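# Place yellow sponge on blue-block desk or in tote

## Task

Move the yellow sponge onto the surface of whichever desk has a blue foam block, resting directly on the desk and not on any object there. If no desk in the room holds such a block, place the sponge inside the tote near the door instead, entirely within it with no part over the rim. The foam blocks must stay exactly where they were, with no rotation. Nothing new may end up on the floor. Cartons must stay standing upright on their desks. The robot must not tip over or finish leaning. The final arrangement must stay put without the robot holding anything in place.

## Robot and tools

ROBOT. A simulated Hello Robot Stretch 4 with one arm. It has an omni-wheel base, a lift on a vertical mast, an arm that telescopes forward, a three-joint wrist (yaw, pitch, roll) and a two-finger gripper. It stands about 1.6 m tall. The base rim reaches at most 0.23 m from the base origin. Cameras: head_camera, head_left_camera, head_right_camera (fisheye) and wrist_camera. Calibration data (K, distortion, T_world_to_cam) is given per camera in the base frame. It is only approximate and drifts further for the wrist camera when the arm is extended.

FRAMES. Base frame: origin on the floor below the base centre, x ahead, y to the left, z up. hand_pose is reported in it, for a point between the open fingertips, and may be slightly wrong. Odometry frame: the base frame as it stood when the scene began. base_odometry counts wheel rotation only, so slipping shows up as false travel. Heading is positive to the left, within -3.142 to 3.142.

execute_actions. Argument actions: a list with zero or one action. An empty list only reports state and images. Optional cameras: a list of camera names or "all". Omitted or null means all; [] means none. An unknown name rejects the call. An action holds base, joints or both, plus optional pace and contact_limits. Alternatively it holds end_of_arm alone.
- base: exactly one key, each a relative offset from where the base last reported itself. translate_m drives straight, forward positive, -2 to 2 metres. strafe_m slides sideways, left positive, -2 to 2 metres. rotate_rad spins in place, counter-clockwise (left) positive, -3.2 to 3.2 radians.
- joints: absolute target positions by name, single arm, any subset. lift_m 0 to 1.2 m (tolerance ±0.004). arm_m 0 to 0.55 m extension (±0.004). wrist_yaw_rad -1.134 to 4.276 (±0.02): 0 points ahead, positive turns left, 3.14 is stowed back, above 3.4 the arm may obstruct. wrist_pitch_rad -1.117 to 4.259 (±0.05): 0 level, 1.57 points down. wrist_roll_rad -1.117 to 4.259 (±0.02): at 0 the fingers are level, positive turns clockwise as seen from behind. gripper_m -0.038 to 0.141 m, the fingertip gap; negative values press the fingers together. Joint targets outside range are clipped and reported. Any other bad value or unknown key rejects the call and nothing moves.
- pace: "slow", "default", "fast" or "max". Base speed limits are 0.1/0.3/0.4/0.6 m/s and 1/2/3/4 rad/s. With lift_m above 0.2 they shrink, down to 0.3 m/s and 1 rad/s at lift 1.2.
- contact_limits: {"arm_m": value} from 0 (gentlest) to 0.75 (firmest), default 0.5. It sets the push the arm may apply before it halts.
- end_of_arm: "enable_torque" re-powers any wrist or gripper motor that has shut off.
Motions in an action start together. No action runs longer than 15 s. Joints or base left out of an action may keep pushing toward earlier targets. If a result reports a stop, later motion calls in that same reply are skipped. To unfold at the start, send lift_m 0.4 with wrist_yaw_rad 0.

wait: seconds, 0 to 10. Nothing new is commanded. It returns state and images like an empty action.

zoom_image: camera name and region [x0, y0, x1, y1] in pixels of that camera's latest full image, origin top-left, at most 504 by 504. It returns an enlarged view.

finished_scene: scene, the integer number of the current scene. It ends the scene for good and reports success. Call it only once the goal holds on its own. Replying without a tool call ends everything.

RESULTS. base_status and joint_status tell how each commanded motion ended. "done" means reached; for the base it means the wheels turned the full amount. "off_target" means it rested short and may still push. "contact_stop_at_<key>" means it met resistance; the lift, arm or wheels then go slack, a slack lift may sag under load, and a slack base may roll. "limit_stop_at_<name>" means a built-in limit acted. "limit_stop_at_tilt" means a lean over 6 degrees; lift, arm and wheels go slack until it recovers. "limit_stop_at_own_body" means self-collision was prevented; moving away is allowed. "torque_fault" means a wrist or gripper motor overloaded and went limp; send enable_torque. on_its_own reports things this call did not command; "held at" gives a held target, not the actual position. lidar_m: 12 distances in metres from the base origin, 30-degree sectors, the 1st straight ahead, counter-clockwise (4th left, 7th rear, 10th right). "-" means nothing seen or closer than 0.25 m. It sees from about 0.15 m up, so table tops count; it misses clear objects and thin legs. wrist_depth_mm: a 7x7 grid of median depths, 100 to 2000 mm, read from the top left; "-" means invalid. turned_by_wheels vs turned_by_imu: a gap over about 0.1 rad suggests a collision or slip; the heading error is roughly their difference. base_tilt is in degrees, forward and right positive, with a fixed bias up to about 1.5. motor_effort is a percentage of maximum, positive toward higher joint values, with the peak in brackets. Its readings are noisy and offset. For wheel_0, wheel_1 and wheel_2, positive turns the base right.

GRIPPING. Close to a gripper_m below the object's width. Tighter squeezes harder and pulls the object toward the wrist. The gripper reading and "done" do not confirm a grasp; a firm grip usually shows as a change in gripper effort. If the fingertips jam on a surface, raise the lift.

AVOID. Dropping, slamming or hard pushes on objects. Disturbing the blue foam blocks or the cartons. Leaving items on the floor. Driving or turning with over 1 kg held and arm_m above 0.2, especially at fast paces. Strong pushes with the gripper raised high. Tilted-up, rolled wrist poses, which invite self-collision. Torque faults. A loose object may be nudged occasionally, so check before finishing. The robot keeps acting while you think, and each base offset counts from the last reported state.

Each tool is called after "Request:" as a command line: name --argument value for each argument, lists and objects as JSON in quotes; but a table of rows of numbers goes row by row, as --pt "numbers of a row", without its own name.

## Session

Request:
execute_actions --actions '[]'

Scene clock: 0.00 s.
base_odometry: x=+0.000 y=+0.000 heading=+0.000 (m, m, rad; odometry frame)
turned_by_wheels: +0.000 (rad since the last result)
turned_by_imu: +0.000 (rad since the last result)
base_tilt: forward=-0.4 right=+0.4 (deg)
lidar_m: 1.24 1.53 2.06 2.06 1.25 1.24 1.35 2.02 1.06 1.08 1.31 1.21
base_status: not commanded
joint_positions: lift_m=+0.217 arm_m=+0.000 wrist_yaw_rad=+3.220 wrist_pitch_rad=+0.014 wrist_roll_rad=+0.011 gripper_m=+0.057
joint_status: not commanded
motor_effort: lift_m=+17 arm_m=+0 wrist_yaw_rad=+0 wrist_pitch_rad=-6 wrist_roll_rad=-1 gripper_m=-1 wheel_0=+0 wheel_1=+0 wheel_2=+0 (%)
hand_pose: x=-0.1233 y=+0.0646 z=+0.3910 quat_wxyz=(-0.039, -0.007, +0.005, +0.999) (m; base frame)
wrist_depth_mm: - 134 134 1921 1661 1537 1576 / - - 134 1983 1661 1576 1499 / - 110 134 1756 1708 1576 1499 / 138 135 167 1808 1756 1576 1537 / 210 - - 1808 1708 1576 1537 / 218 1366 196 1464 202 1336 1499 / 220 878 960 110 946 1025 1042
pictures: head_camera, head_left_camera, head_right_camera, wrist_camera
Images, in order (width x height): head_camera 420x560, head_left_camera 420x672, head_right_camera 420x672, wrist_camera 616x392.

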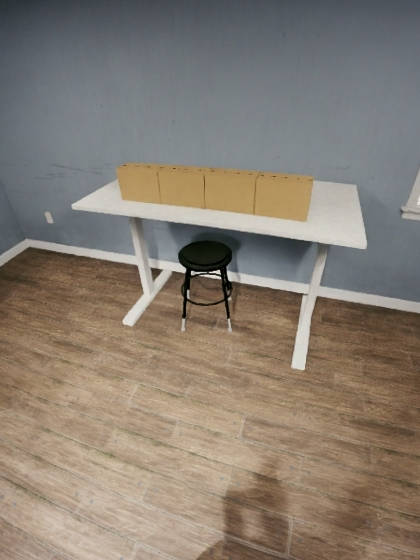

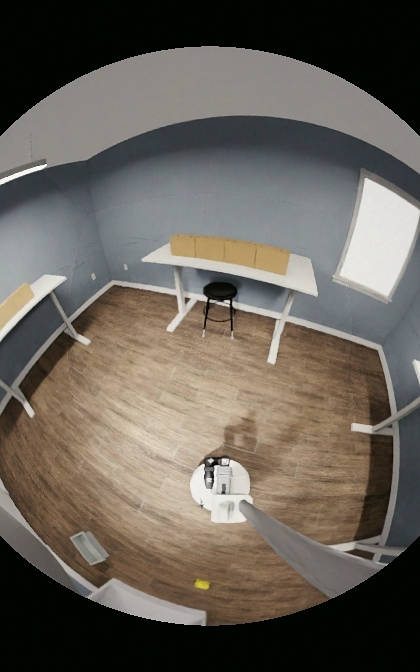

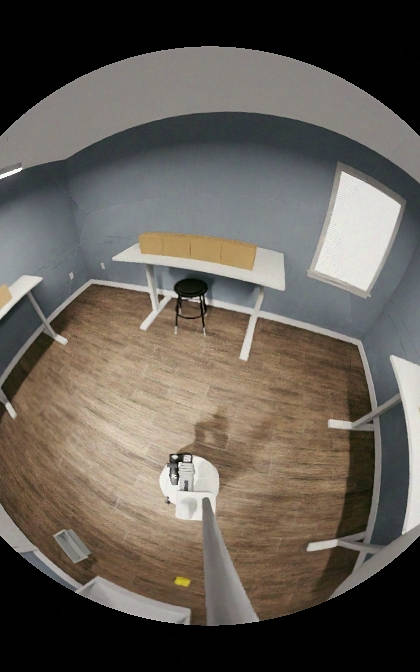

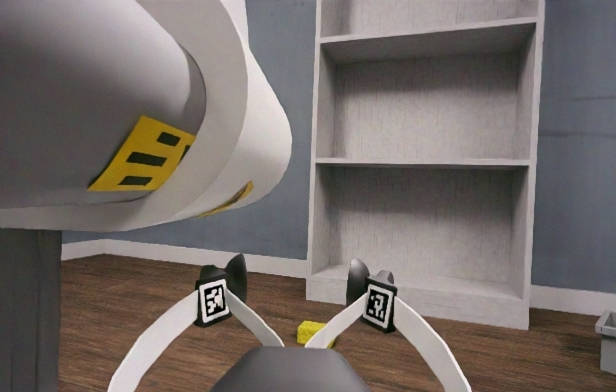

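Request:
execute_actions --actions '[{"base":{"rotate_rad":1.57},"joints":{"lift_m":0.4,"wrist_yaw_rad":0},"pace":"fast"}]'

Request:
execute_actions --actions '[{"base":{"rotate_rad":3.14},"pace":"fast"}]'

Scene clock: 2.87 s.
base_odometry: x=+0.000 y=+0.000 heading=+1.570 (m, m, rad; odometry frame)
turned_by_wheels: +1.570 (rad since the last result)
turned_by_imu: +1.548 (rad since the last result)
base_tilt: forward=-0.2 right=+0.4 (deg)
lidar_m: 2.03 1.22 1.22 1.33 1.29 1.12 1.12 1.32 1.22 1.23 1.52 2.03
base_status: done
joint_positions: lift_m=+0.400 arm_m=+0.000 wrist_yaw_rad=+0.001 wrist_pitch_rad=+0.014 wrist_roll_rad=+0.011 gripper_m=+0.057
joint_status: all done
motor_effort: lift_m=+20(22) arm_m=+0(0) wrist_yaw_rad=-1(8) wrist_pitch_rad=-6(6) wrist_roll_rad=-2(1) gripper_m=-2(2) wheel_0=+0(9) wheel_1=+0(8) wheel_2=+1(10) (%)
hand_pose: x=+0.4596 y=-0.0872 z=+0.5741 quat_wxyz=(+1.000, +0.006, +0.007, +0.000) (m; base frame)
wrist_depth_mm: 1808 - - - - - - / 1808 - - - - - - / 1863 - - - - 1983 - / 1863 - - - - - - / 1863 - - - - - - / 1756 1921 195 - 202 - - / 1308 1229 1366 110 1336 1430 1464
pictures: head_camera, head_left_camera, head_right_camera, wrist_camera
camera_calibration (this result's frames):
wrist_camera: T_world_to_cam=[[-0.0383583, -0.999152, 0.0149534, -0.0871053], [-0.037488, -0.013515, -0.999206, 0.64374], [0.998561, -0.0388884, -0.0369378, -0.216864], [0, 0, 0, 1]] pos_world=[0.237343, -0.0867648, 0.636521]
Images, in order (width x height): head_camera 420x560, head_left_camera 420x672, head_right_camera 420x672, wrist_camera 616x392.

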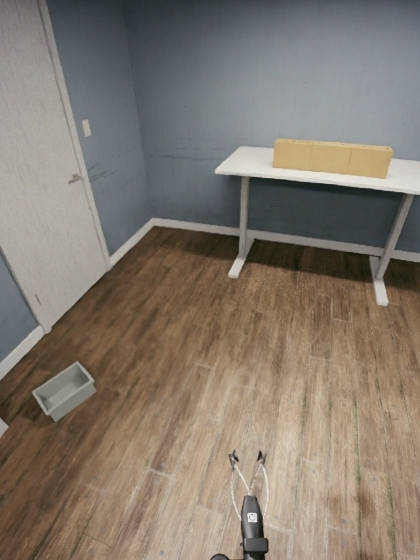

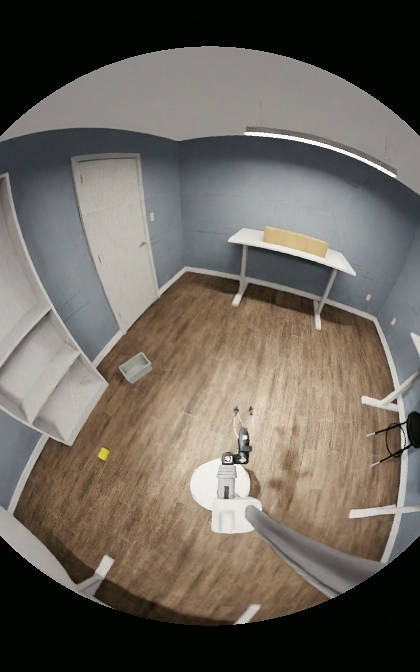

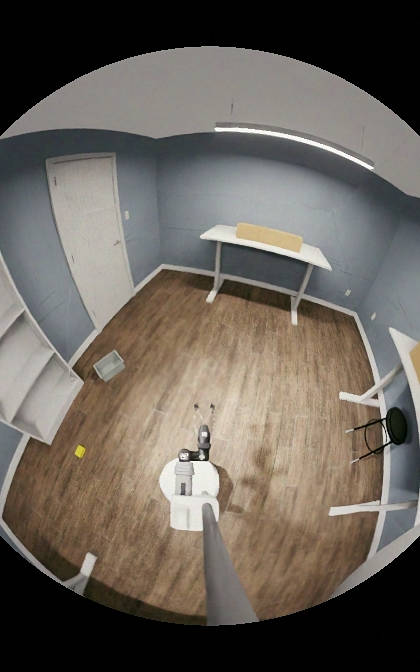

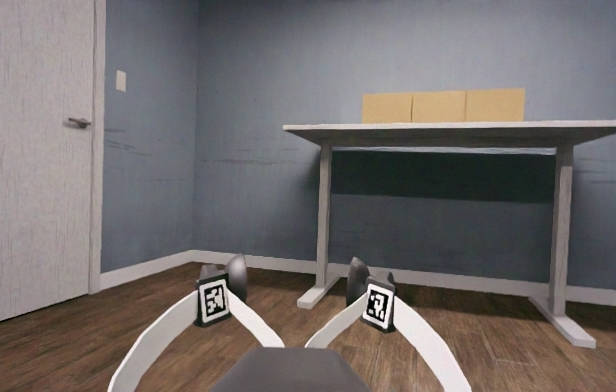

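Scene clock: 5.20 s.
base_odometry: x=+0.000 y=+0.000 heading=-1.573 (m, m, rad; odometry frame)
turned_by_wheels: +3.140 (rad since the last result)
turned_by_imu: +3.094 (rad since the last result)
base_tilt: forward=-0.4 right=+0.5 (deg)
lidar_m: 1.07 1.34 1.24 1.26 1.57 2.06 2.90 1.20 1.23 1.32 1.24 1.08
base_status: done
joint_positions: lift_m=+0.400 arm_m=+0.000 wrist_yaw_rad=+0.000 wrist_pitch_rad=+0.014 wrist_roll_rad=+0.011 gripper_m=+0.057
joint_status: not commanded
motor_effort: lift_m=+18(20) arm_m=+0(0) wrist_yaw_rad=-1(1) wrist_pitch_rad=-7(6) wrist_roll_rad=-1(1) gripper_m=-1(2) wheel_0=+1(9) wheel_1=+1(7) wheel_2=+2(8) (%)
hand_pose: x=+0.4596 y=-0.0874 z=+0.5742 quat_wxyz=(+1.000, +0.006, +0.007, +0.000) (m; base frame)
wrist_depth_mm: - - 1863 1098 1025 946 1464 / - - 1229 1078 1042 1008 976 / - - 1863 1808 1618 1537 1430 / - - 1863 1756 1618 1537 1464 / - - 1808 1808 1618 1576 1464 / 1808 1921 195 1756 202 1537 1464 / 1308 1182 1336 110 1308 1397 1308
pictures: head_camera, head_left_camera, head_right_camera, wrist_camera
camera_calibration (this result's frames):
wrist_camera: T_world_to_cam=[[-0.0387446, -0.999137, 0.0149521, -0.0870394], [-0.0374933, -0.0134992, -0.999206, 0.643847], [0.998545, -0.0392744, -0.0369379, -0.216874], [0, 0, 0, 1]] pos_world=[0.237326, -0.0867905, 0.636626]
Images, in order (width x height): head_camera 420x560, head_left_camera 420x672, head_right_camera 420x672, wrist_camera 616x392.

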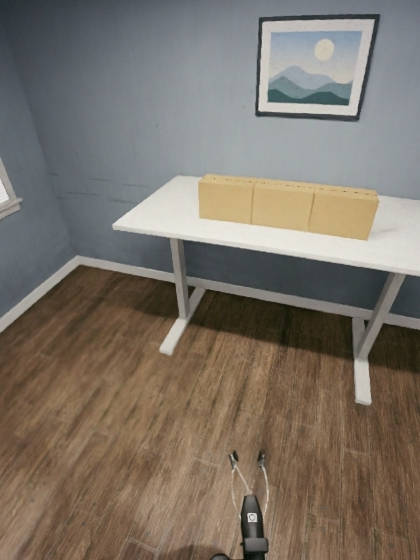

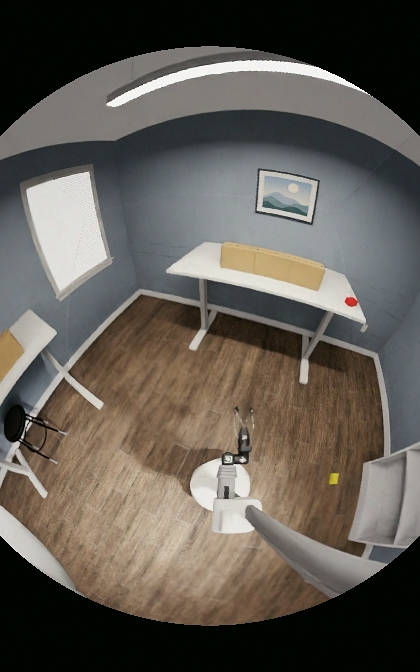

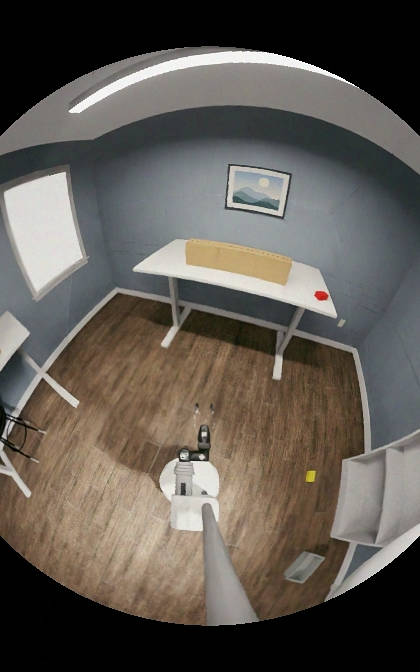

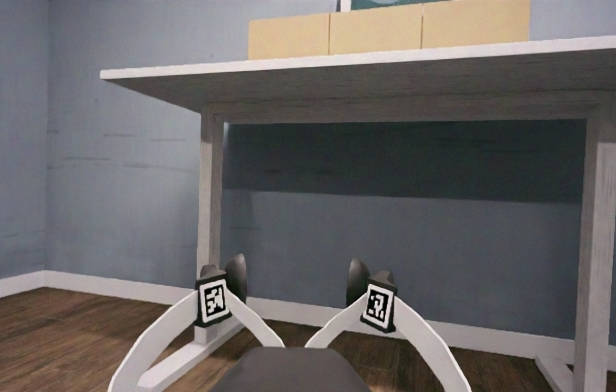

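Request:
execute_actions --actions '[{"base":{"rotate_rad":-1.55},"joints":{"wrist_pitch_rad":1.57,"gripper_m":0.13},"pace":"fast"}]'

Scene clock: 7.37 s.
base_odometry: x=+0.000 y=+0.000 heading=-3.123 (m, m, rad; odometry frame)
turned_by_wheels: -1.550 (rad since the last result)
turned_by_imu: -1.526 (rad since the last result)
base_tilt: forward=-0.2 right=+0.5 (deg)
lidar_m: 1.34 1.21 1.10 1.11 1.39 1.26 1.26 1.55 2.04 2.04 1.21 1.25
base_status: done
joint_positions: lift_m=+0.400 arm_m=+0.000 wrist_yaw_rad=+0.000 wrist_pitch_rad=+1.570 wrist_roll_rad=+0.011 gripper_m=+0.130
joint_status: all done
motor_effort: lift_m=+18(19) arm_m=+0(0) wrist_yaw_rad=+0(1) wrist_pitch_rad=+0(6) wrist_roll_rad=-1(1) gripper_m=+0(3) wheel_0=-1(9) wheel_1=-1(9) wheel_2=-2(10) (%)
hand_pose: x=+0.1714 y=-0.0874 z=+0.2897 quat_wxyz=(+0.707, +0.004, +0.707, -0.004) (m; base frame)
wrist_depth_mm: 512 517 517 525 521 525 525 / 517 517 517 521 521 525 525 / 521 517 517 521 525 521 530 / 517 517 521 525 525 525 530 / 521 310 304 336 530 525 535 / 304 303 304 306 307 525 530 / 304 301 304 110 327 530 535
pictures: head_camera, head_left_camera, head_right_camera, wrist_camera
camera_calibration (this result's frames):
wrist_camera: T_world_to_cam=[[0.0144466, -0.999128, 0.0391834, -0.110151], [-0.999644, -0.0135527, 0.0229835, 0.217522], [-0.0224324, -0.0395015, -0.998968, 0.514031], [0, 0, 0, 1]] pos_world=[0.230567, -0.0868018, 0.512817]
Images, in order (width x height): head_camera 420x560, head_left_camera 420x672, head_right_camera 420x672, wrist_camera 616x392.

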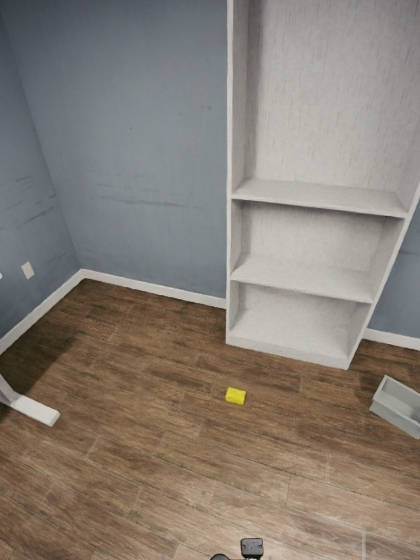

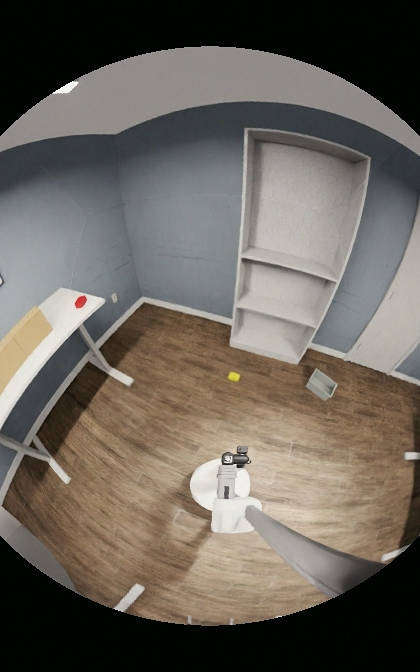

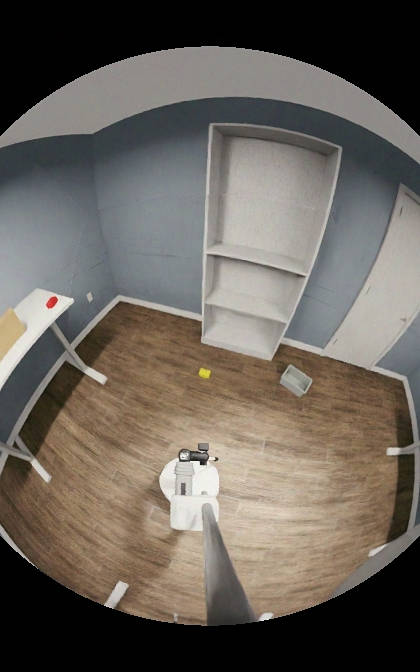

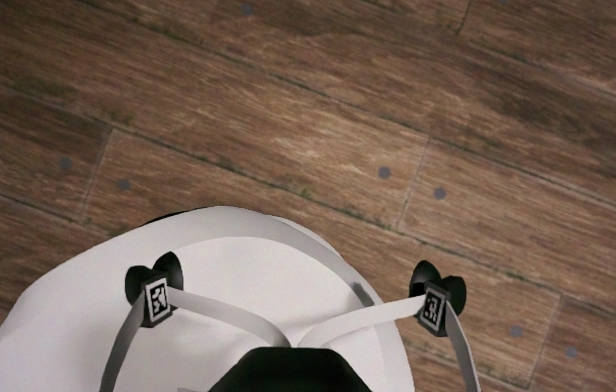

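Request:
execute_actions --actions '[{"base":{"translate_m":0.55},"joints":{"arm_m":0.2,"lift_m":0.3},"pace":"fast"}]'

Scene clock: 10.53 s.
base_odometry: x=-0.550 y=-0.010 heading=-3.123 (m, m, rad; odometry frame)
turned_by_wheels: +0.000 (rad since the last result)
turned_by_imu: +0.000 (rad since the last result)
base_tilt: forward=-0.5 right=+0.4 (deg)
lidar_m: 0.78 1.41 0.89 0.94 1.14 1.78 2.11 2.50 2.20 0.98 0.87 0.79
base_status: done
joint_positions: lift_m=+0.300 arm_m=+0.199 wrist_yaw_rad=+0.000 wrist_pitch_rad=+1.570 wrist_roll_rad=+0.011 gripper_m=+0.130
joint_status: all done
motor_effort: lift_m=+16(17) arm_m=+7(7) wrist_yaw_rad=-1(1) wrist_pitch_rad=+0(2) wrist_roll_rad=-1(1) gripper_m=-1(2) wheel_0=-1(5) wheel_1=-1(3) wheel_2=+0(9) (%)
hand_pose: x=+0.3699 y=-0.0874 z=+0.1899 quat_wxyz=(+0.707, +0.004, +0.707, -0.004) (m; base frame)
wrist_depth_mm: 413 415 418 415 418 421 418 / 415 415 415 415 421 424 421 / 413 418 418 418 418 424 424 / 415 418 421 375 424 424 424 / 418 418 418 421 424 421 427 / 415 415 421 421 421 424 427 / 418 418 421 110 424 424 430
pictures: head_camera, head_left_camera, head_right_camera, wrist_camera
camera_calibration (this result's frames):
wrist_camera: T_world_to_cam=[[0.014492, -0.999127, 0.0391829, -0.109127], [-0.999643, -0.0135968, 0.0230152, 0.418295], [-0.0224624, -0.0395025, -0.998967, 0.418829], [0, 0, 0, 1]] pos_world=[0.429135, -0.0867992, 0.413045]
Images, in order (width x height): head_camera 420x560, head_left_camera 420x672, head_right_camera 420x672, wrist_camera 616x392.

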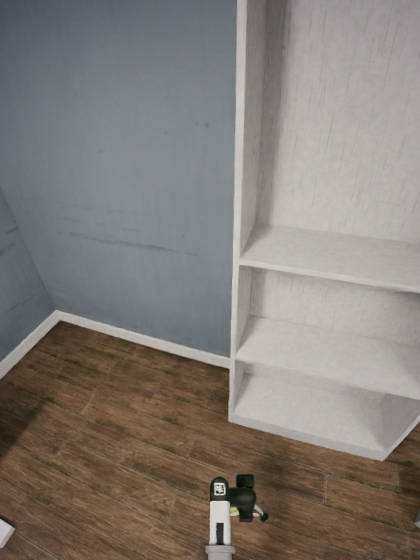

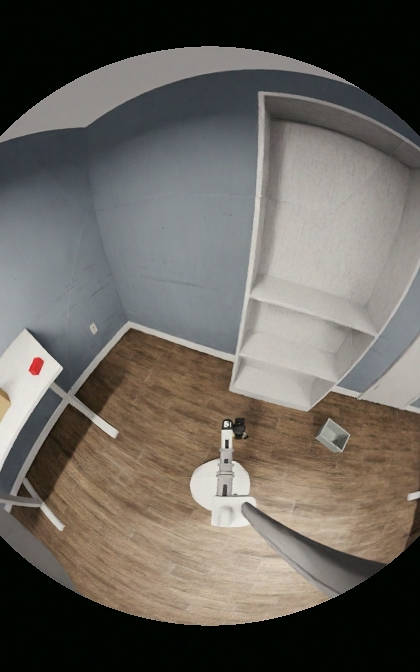

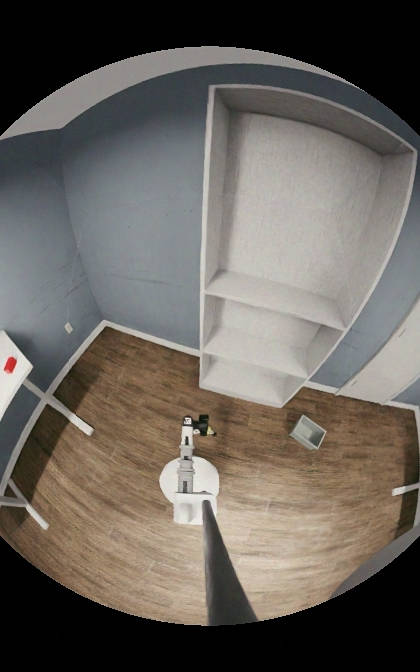

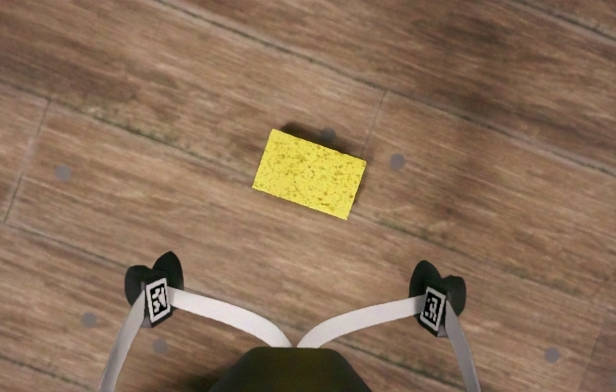

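Request:
execute_actions --actions '[{"base":{"strafe_m":-0.018},"joints":{"arm_m":0.275,"lift_m":0.22,"wrist_roll_rad":0.32,"gripper_m":0.141},"pace":"fast"}]'

Scene clock: 12.27 s.
base_odometry: x=-0.550 y=+0.008 heading=-3.123 (m, m, rad; odometry frame)
turned_by_wheels: +0.000 (rad since the last result)
turned_by_imu: +0.000 (rad since the last result)
base_tilt: forward=-0.3 right=+0.3 (deg)
lidar_m: 0.78 1.38 0.92 0.91 1.18 1.79 2.11 2.51 2.21 0.98 0.88 0.80
base_status: done
joint_positions: lift_m=+0.220 arm_m=+0.274 wrist_yaw_rad=+0.000 wrist_pitch_rad=+1.570 wrist_roll_rad=+0.319 gripper_m=+0.141
joint_status: all done
motor_effort: lift_m=+15(15) arm_m=+7(10) wrist_yaw_rad=-1(0) wrist_pitch_rad=+0(1) wrist_roll_rad=+1(7) gripper_m=+0(0) wheel_0=+0(11) wheel_1=+0(9) wheel_2=-1(1) (%)
hand_pose: x=+0.4449 y=-0.0874 z=+0.1099 quat_wxyz=(+0.698, +0.112, +0.698, -0.112) (m; base frame)
wrist_depth_mm: 334 334 336 336 338 340 340 / 334 334 334 338 338 340 340 / 334 336 338 336 340 340 342 / 334 336 340 340 340 342 342 / 334 336 338 294 340 342 343 / 338 334 294 294 340 343 343 / 338 340 340 110 343 343 345
pictures: head_camera, head_left_camera, head_right_camera, wrist_camera
camera_calibration (this result's frames):
wrist_camera: T_world_to_cam=[[-0.289239, -0.956466, 0.0389117, 0.0318148], [-0.956677, 0.29024, 0.0230348, 0.502519], [-0.0333257, -0.0305634, -0.998977, 0.346219], [0, 0, 0, 1]] pos_world=[0.501488, -0.10484, 0.333051]
Images, in order (width x height): head_camera 420x560, head_left_camera 420x672, head_right_camera 420x672, wrist_camera 616x392.

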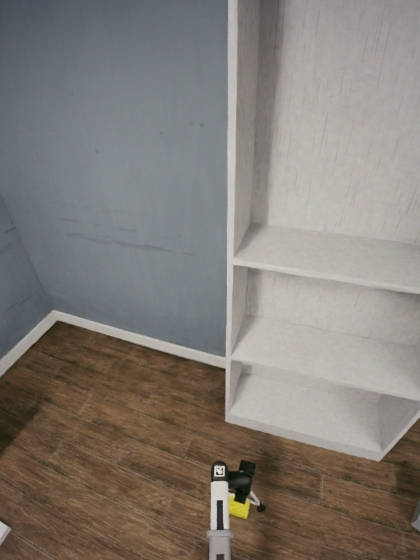

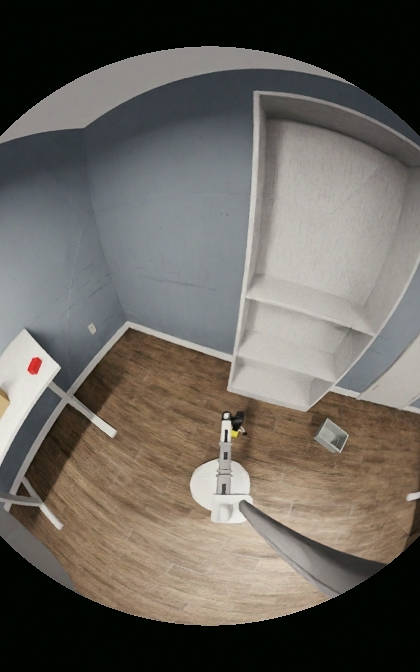

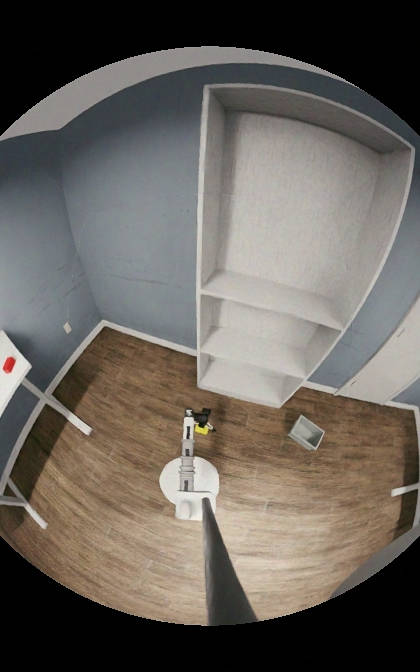

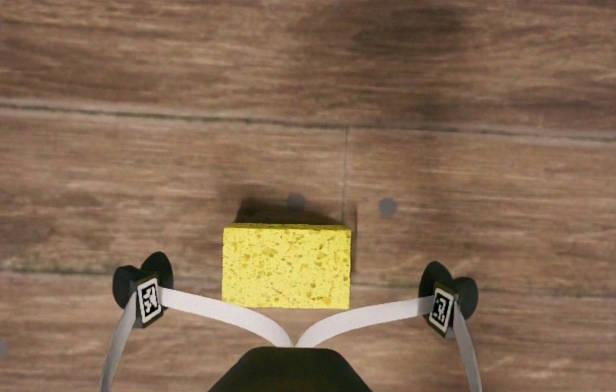

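Request:
execute_actions --actions '[{"joints":{"lift_m":0.137}}]' --cameras '["wrist_camera","head_camera"]'

Scene clock: 14.03 s.
base_odometry: x=-0.550 y=+0.008 heading=-3.123 (m, m, rad; odometry frame)
turned_by_wheels: +0.000 (rad since the last result)
turned_by_imu: +0.001 (rad since the last result)
base_tilt: forward=-0.4 right=+0.4 (deg)
lidar_m: 0.79 1.40 0.90 0.93 1.14 1.77 2.10 2.57 2.19 0.98 0.89 0.77
base_status: not commanded
joint_positions: lift_m=+0.137 arm_m=+0.274 wrist_yaw_rad=+0.000 wrist_pitch_rad=+1.570 wrist_roll_rad=+0.319 gripper_m=+0.141
joint_status: all done
motor_effort: lift_m=+15(16) arm_m=+7(7) wrist_yaw_rad=+0(0) wrist_pitch_rad=+0(0) wrist_roll_rad=+0(1) gripper_m=+1(1) wheel_0=+0(0) wheel_1=+0(0) wheel_2=-1(1) (%)
hand_pose: x=+0.4449 y=-0.0874 z=+0.0269 quat_wxyz=(+0.698, +0.112, +0.698, -0.112) (m; base frame)
wrist_depth_mm: 250 252 252 253 254 256 256 / 250 252 252 253 254 255 256 / 252 252 253 254 256 256 256 / 252 253 254 255 255 257 257 / 252 253 211 211 255 257 258 / 254 254 210 210 216 257 258 / 253 254 255 110 256 258 259
pictures: head_camera, wrist_camera
camera_calibration (this result's frames):
wrist_camera: T_world_to_cam=[[-0.289239, -0.956466, 0.0389117, 0.0350433], [-0.956677, 0.29024, 0.0230348, 0.504432], [-0.0333258, -0.0305634, -0.998977, 0.263354], [0, 0, 0, 1]] pos_world=[0.50149, -0.10484, 0.250101]
Images, in order (width x height): head_camera 420x560, wrist_camera 616x392.

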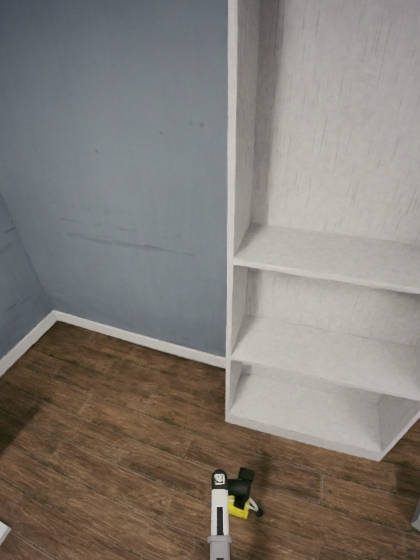

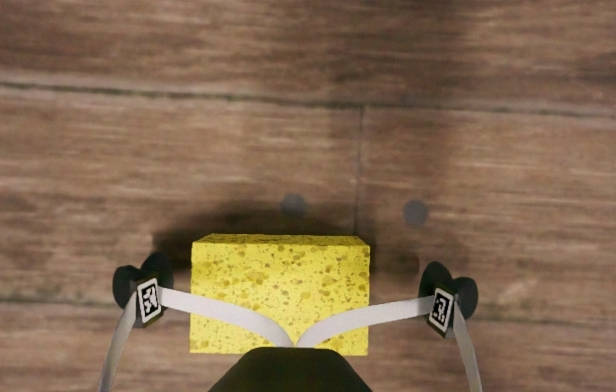

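Request:
execute_actions --actions '[{"joints":{"gripper_m":0.04}}]' --cameras '["wrist_camera"]'

Request:
execute_actions --actions '[{"joints":{"lift_m":0.5,"arm_m":0.05},"pace":"fast"}]'

Scene clock: 16.30 s.
base_odometry: x=-0.550 y=+0.008 heading=-3.123 (m, m, rad; odometry frame)
turned_by_wheels: +0.000 (rad since the last result)
turned_by_imu: +0.001 (rad since the last result)
base_tilt: forward=-0.2 right=+0.5 (deg)
lidar_m: 0.77 1.40 0.92 0.93 1.19 1.79 2.12 2.54 2.19 0.97 0.87 0.77
base_status: not commanded
joint_positions: lift_m=+0.137 arm_m=+0.274 wrist_yaw_rad=+0.000 wrist_pitch_rad=+1.570 wrist_roll_rad=+0.319 gripper_m=+0.041
joint_status: all done
motor_effort: lift_m=+15(15) arm_m=+7(7) wrist_yaw_rad=+0(1) wrist_pitch_rad=+0(0) wrist_roll_rad=+0(0) gripper_m=-25(23) wheel_0=+0(0) wheel_1=+0(0) wheel_2=+0(0) (%)
hand_pose: x=+0.4449 y=-0.0874 z=+0.0269 quat_wxyz=(+0.698, +0.112, +0.698, -0.112) (m; base frame)
wrist_depth_mm: 251 252 253 253 254 254 256 / 251 252 253 254 254 255 256 / 251 253 254 254 255 255 257 / 251 253 254 254 256 256 257 / 253 253 220 193 256 257 257 / 252 179 193 193 194 258 258 / 253 254 194 110 256 258 259
pictures: wrist_camera
camera_calibration (this result's frames):
wrist_camera: T_world_to_cam=[[-0.289239, -0.956466, 0.0389117, 0.0350432], [-0.956677, 0.29024, 0.0230348, 0.504432], [-0.0333258, -0.0305634, -0.998977, 0.263354], [0, 0, 0, 1]] pos_world=[0.501491, -0.10484, 0.250101]
Images, in order (width x height): wrist_camera 616x392.

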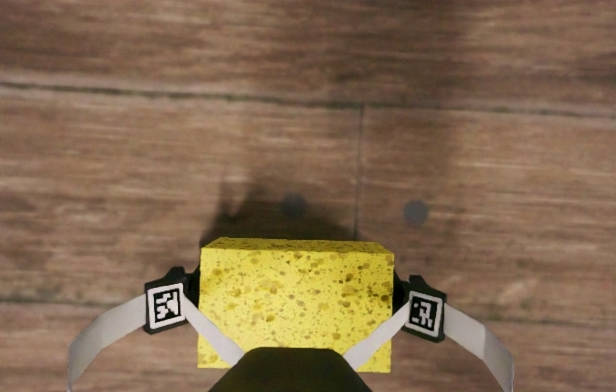

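Scene clock: 18.30 s.
base_odometry: x=-0.550 y=+0.008 heading=-3.123 (m, m, rad; odometry frame)
turned_by_wheels: +0.000 (rad since the last result)
turned_by_imu: +0.001 (rad since the last result)
base_tilt: forward=-0.5 right=+0.3 (deg)
lidar_m: 0.77 1.37 0.90 0.93 1.19 1.78 2.09 2.55 2.18 0.97 0.87 0.80
base_status: not commanded
joint_positions: lift_m=+0.500 arm_m=+0.051 wrist_yaw_rad=+0.000 wrist_pitch_rad=+1.570 wrist_roll_rad=+0.320 gripper_m=+0.041
joint_status: all done
motor_effort: lift_m=+20(22) arm_m=-7(8) wrist_yaw_rad=+1(1) wrist_pitch_rad=-1(1) wrist_roll_rad=+0(0) gripper_m=-25(23) wheel_0=+0(0) wheel_1=+0(0) wheel_2=+0(1) (%)
hand_pose: x=+0.2223 y=-0.0874 z=+0.3895 quat_wxyz=(+0.698, +0.113, +0.698, -0.113) (m; base frame)
wrist_depth_mm: 615 615 621 621 627 627 627 / 615 615 621 627 621 627 627 / 621 615 615 627 621 627 634 / 621 621 627 621 627 634 627 / 615 621 220 193 621 627 634 / 621 179 192 193 193 627 634 / 621 410 193 110 413 627 634
pictures: head_camera, head_left_camera, head_right_camera, wrist_camera
camera_calibration (this result's frames):
wrist_camera: T_world_to_cam=[[-0.289654, -0.956337, 0.0389901, -0.043382], [-0.956541, 0.290665, 0.0232944, 0.283012], [-0.0336104, -0.0305483, -0.998968, 0.618189], [0, 0, 0, 1]] pos_world=[0.278925, -0.104865, 0.61265]
Images, in order (width x height): head_camera 420x560, head_left_camera 420x672, head_right_camera 420x672, wrist_camera 616x392.

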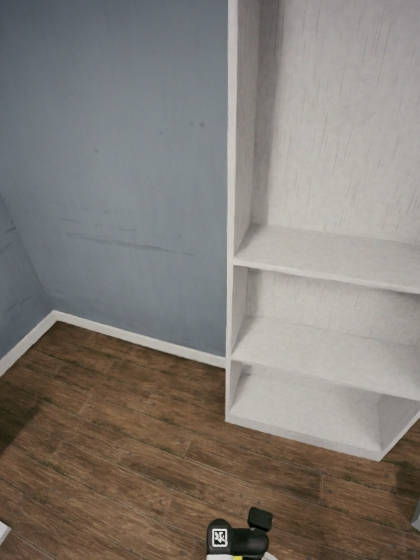

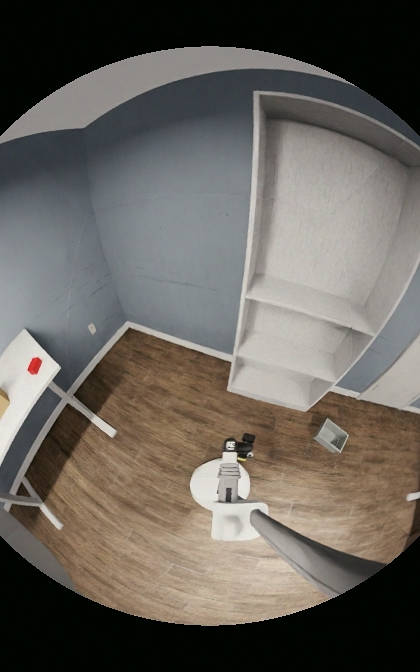

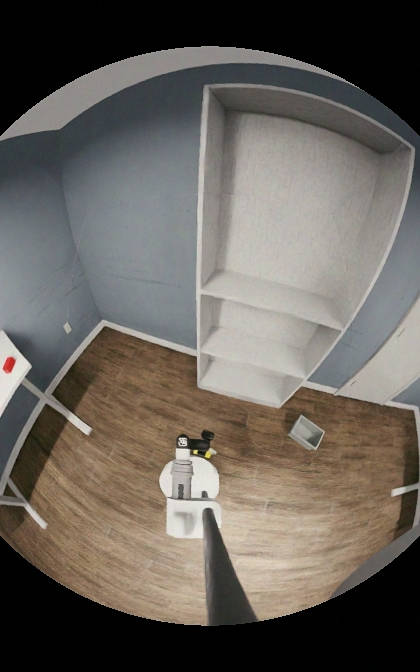

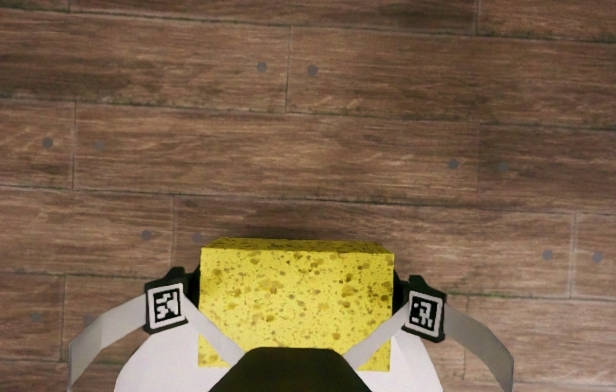

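Request:
execute_actions --actions '[{"base":{"rotate_rad":1.3},"joints":{"lift_m":1.15,"arm_m":0.0,"wrist_roll_rad":0.0},"pace":"fast"}]'

Scene clock: 21.80 s.
base_odometry: x=-0.550 y=+0.008 heading=-1.823 (m, m, rad; odometry frame)
turned_by_wheels: +1.300 (rad since the last result)
turned_by_imu: +1.282 (rad since the last result)
base_tilt: forward=-0.5 right=+0.6 (deg)
lidar_m: 0.93 0.97 1.44 1.78 1.93 2.35 3.02 0.95 0.83 0.79 1.19 1.74
base_status: done
joint_positions: lift_m=+1.150 arm_m=+0.001 wrist_yaw_rad=+0.000 wrist_pitch_rad=+1.570 wrist_roll_rad=+0.001 gripper_m=+0.041
joint_status: all done
motor_effort: lift_m=+20(21) arm_m=-7(13) wrist_yaw_rad=+0(0) wrist_pitch_rad=+0(0) wrist_roll_rad=-2(5) gripper_m=-23(24) wheel_0=-1(7) wheel_1=+1(7) wheel_2=+1(9) (%)
hand_pose: x=+0.1725 y=-0.0874 z=+1.0395 quat_wxyz=(+0.707, +0.000, +0.707, +0.000) (m; base frame)
wrist_depth_mm: 1255 1281 1281 1308 1336 1308 1308 / 1281 1281 1281 1281 1308 1336 1308 / 1255 1281 1308 1308 1281 1336 1308 / 1281 1281 1308 1281 1308 1308 1336 / 1281 1281 220 193 1308 1308 1229 / 1281 179 193 193 193 1308 1205 / 1281 1281 193 110 1308 1308 1229
pictures: head_camera, head_left_camera, head_right_camera, wrist_camera
camera_calibration (this result's frames):
wrist_camera: T_world_to_cam=[[0.0252237, -0.998913, 0.0391886, -0.141395], [-0.999436, -0.0243281, 0.023163, 0.200227], [-0.0221845, -0.0397508, -0.998963, 1.26309], [0, 0, 0, 1]] pos_world=[0.231702, -0.0861617, 1.26268]
Images, in order (width x height): head_camera 420x560, head_left_camera 420x672, head_right_camera 420x672, wrist_camera 616x392.

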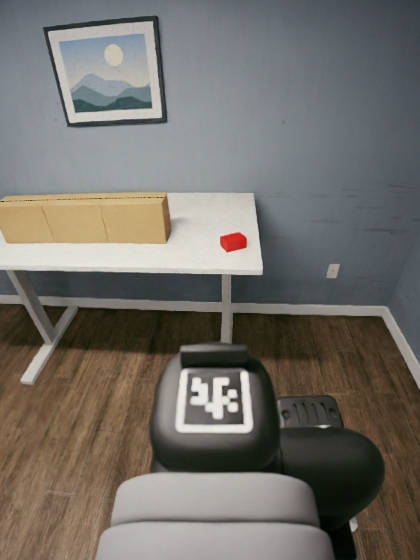

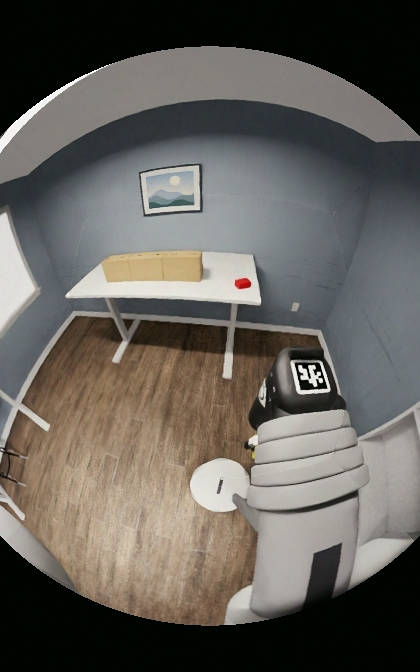

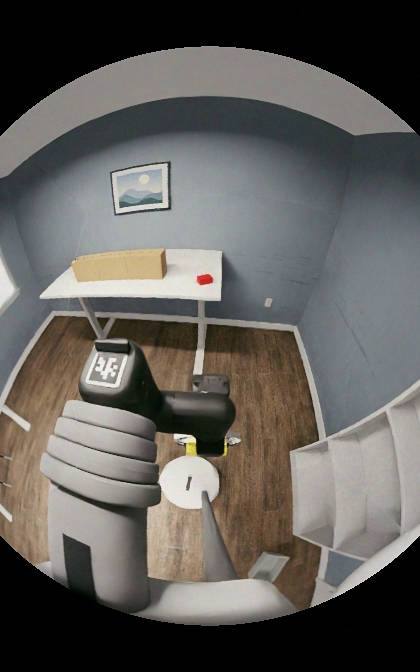

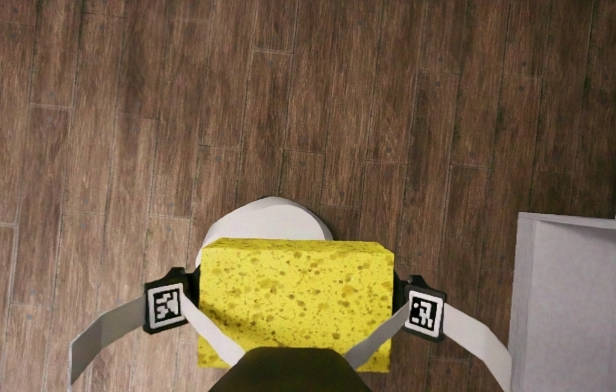

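Request:
execute_actions --actions '[{"base":{"translate_m":0.6},"joints":{"lift_m":1.2,"wrist_pitch_rad":0.45,"wrist_yaw_rad":1.4}}]'

Scene clock: 27.27 s.
base_odometry: x=-0.700 y=-0.573 heading=-1.823 (m, m, rad; odometry frame)
turned_by_wheels: +0.000 (rad since the last result)
turned_by_imu: +0.001 (rad since the last result)
base_tilt: forward=-0.4 right=+0.4 (deg)
lidar_m: 0.33 0.35 0.54 1.84 1.83 3.02 3.69 1.16 0.89 1.15 1.26 0.32
base_status: done
joint_positions: lift_m=+1.198 arm_m=+0.001 wrist_yaw_rad=+1.400 wrist_pitch_rad=+0.452 wrist_roll_rad=+0.000 gripper_m=+0.041
joint_status: all done
joint sent to its limit — the command would take lift_m past its upper limit, so that joint was sent only as far as its limit.
motor_effort: lift_m=+20(22) arm_m=-6(7) wrist_yaw_rad=+1(6) wrist_pitch_rad=-7(10) wrist_roll_rad=-2(2) gripper_m=-24(23) wheel_0=-1(3) wheel_1=+1(5) wheel_2=+2(6) (%)
hand_pose: x=+0.3025 y=+0.2408 z=+1.2505 quat_wxyz=(+0.745, -0.144, +0.172, +0.628) (m; base frame)
wrist_depth_mm: - - - - - 1537 1098 / 1756 - - - - 1537 1060 / - - - - 1430 1430 1078 / - - - 1118 732 1025 1025 / - - 220 194 609 496 854 / 1921 179 193 193 193 415 404 / 1576 1661 193 110 525 394 349
pictures: head_camera, head_left_camera, head_right_camera, wrist_camera
camera_calibration (this result's frames):
wrist_camera: T_world_to_cam=[[0.980213, -0.193891, 0.0398563, -0.308672], [-0.0540191, -0.455729, -0.888478, 1.29121], [0.190432, 0.868745, -0.457185, 0.529195], [0, 0, 0, 1]] pos_world=[0.271539, 0.0688576, 1.40145]
Images, in order (width x height): head_camera 420x560, head_left_camera 420x672, head_right_camera 420x672, wrist_camera 616x392.

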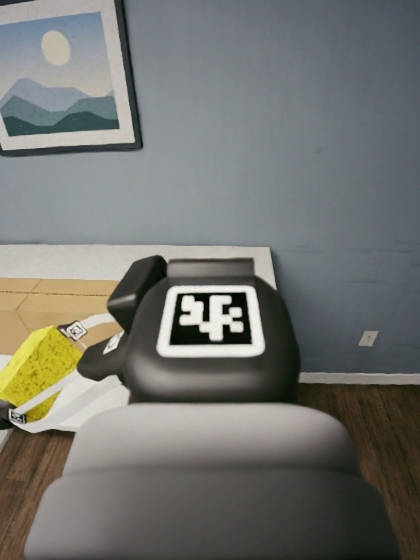

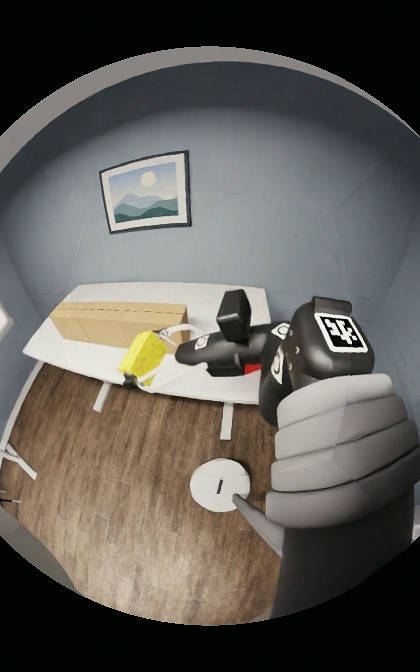

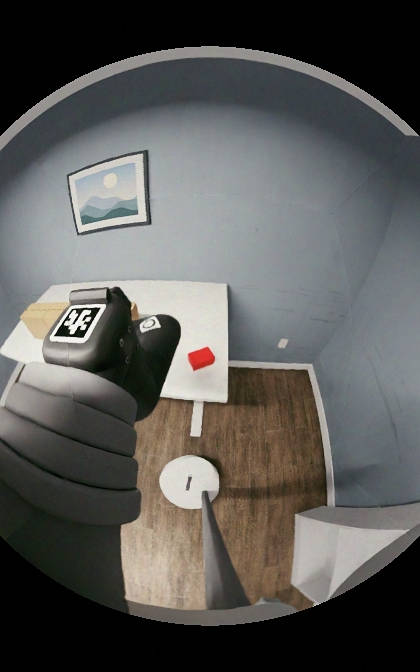

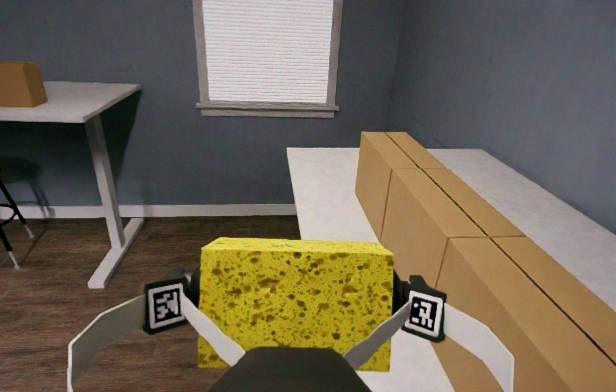

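Request:
execute_actions --actions '[{"joints":{"arm_m":0.5,"wrist_yaw_rad":1.57}}]' --cameras '["wrist_camera","head_left_camera"]'

Scene clock: 30.00 s.
base_odometry: x=-0.700 y=-0.573 heading=-1.823 (m, m, rad; odometry frame)
turned_by_wheels: +0.000 (rad since the last result)
turned_by_imu: +0.001 (rad since the last result)
base_tilt: forward=-0.4 right=+0.4 (deg)
lidar_m: 0.32 0.34 0.54 1.83 1.87 3.06 3.69 1.18 0.91 1.16 1.24 0.34
base_status: not commanded
joint_positions: lift_m=+1.198 arm_m=+0.499 wrist_yaw_rad=+1.570 wrist_pitch_rad=+0.452 wrist_roll_rad=+0.000 gripper_m=+0.041
joint_status: all done
motor_effort: lift_m=+20(20) arm_m=+7(5) wrist_yaw_rad=+1(5) wrist_pitch_rad=-7(7) wrist_roll_rad=-2(2) gripper_m=-23(23) wheel_0=-1(1) wheel_1=+1(1) wheel_2=+1(2) (%)
hand_pose: x=+0.7573 y=+0.2594 z=+1.2506 quat_wxyz=(+0.689, -0.158, +0.159, +0.689) (m; base frame)
wrist_depth_mm: - - - - - 960 591 / 1983 - - - - 931 597 / - - - - 1756 904 597 / - - 603 1008 1060 891 591 / - 504 220 193 809 778 585 / 1983 179 193 193 193 654 574 / 315 312 193 110 525 521 539
pictures: head_left_camera, wrist_camera
camera_calibration (this result's frames):
wrist_camera: T_world_to_cam=[[0.998884, -0.0250997, 0.0399993, -0.808972], [0.0240669, -0.45819, -0.888528, 1.26585], [0.040629, 0.8885, -0.457075, 0.534628], [0, 0, 0, 1]] pos_world=[0.755883, 0.0846756, 1.40146]
Images, in order (width x height): head_left_camera 420x672, wrist_camera 616x392.

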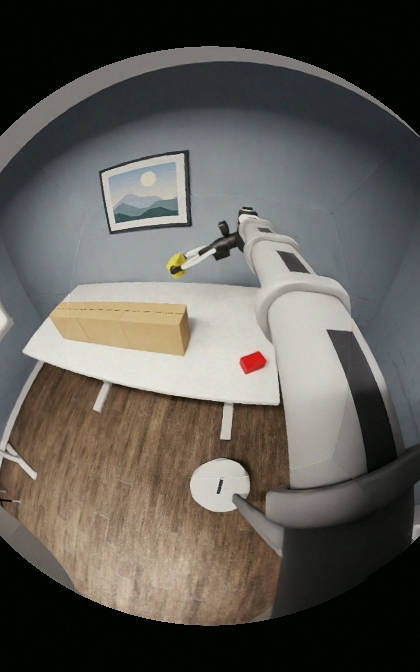

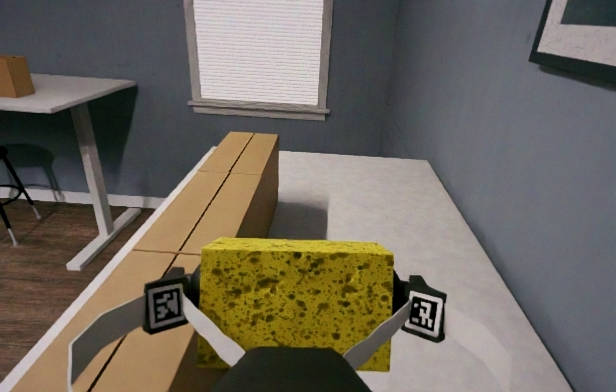

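Request:
execute_actions --actions '[{"joints":{"arm_m":0.53,"wrist_pitch_rad":0.85}}]' --cameras '["wrist_camera"]'

Scene clock: 31.20 s.
base_odometry: x=-0.700 y=-0.573 heading=-1.823 (m, m, rad; odometry frame)
turned_by_wheels: +0.000 (rad since the last result)
turned_by_imu: +0.000 (rad since the last result)
base_tilt: forward=-0.5 right=+0.4 (deg)
lidar_m: 0.32 0.36 0.53 1.81 1.88 3.06 3.70 1.15 0.89 1.18 1.22 0.33
base_status: not commanded
joint_positions: lift_m=+1.198 arm_m=+0.529 wrist_yaw_rad=+1.570 wrist_pitch_rad=+0.851 wrist_roll_rad=+0.000 gripper_m=+0.041
joint_status: all done
motor_effort: lift_m=+20(20) arm_m=+7(6) wrist_yaw_rad=+0(0) wrist_pitch_rad=-4(5) wrist_roll_rad=-2(2) gripper_m=-24(23) wheel_0=-1(1) wheel_1=+1(1) wheel_2=+1(1) (%)
hand_pose: x=+0.7873 y=+0.1901 z=+1.1597 quat_wxyz=(+0.644, -0.292, +0.292, +0.644) (m; base frame)
wrist_depth_mm: - - 530 904 931 866 574 / - 413 492 759 778 750 559 / 370 353 517 640 647 661 549 / 304 317 525 554 564 569 539 / 270 289 220 194 500 504 500 / 297 179 193 193 193 452 459 / 382 379 193 110 394 397 410
pictures: wrist_camera
camera_calibration (this result's frames):
wrist_camera: T_world_to_cam=[[0.998902, -0.00760516, 0.0462268, -0.84753], [0.0238093, -0.767389, -0.640739, 0.92419], [0.0403468, 0.641136, -0.766366, 0.959386], [0, 0, 0, 1]] pos_world=[0.785887, 0.0876706, 1.36658]
Images, in order (width x height): wrist_camera 616x392.

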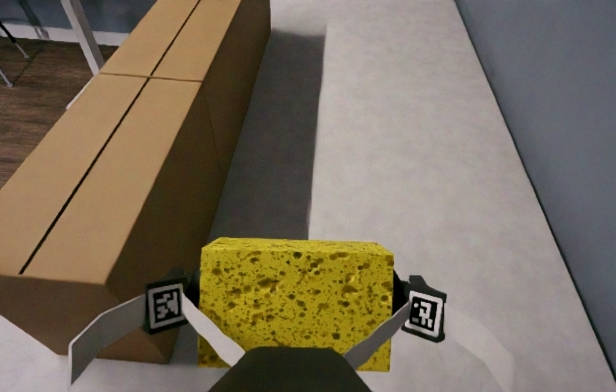

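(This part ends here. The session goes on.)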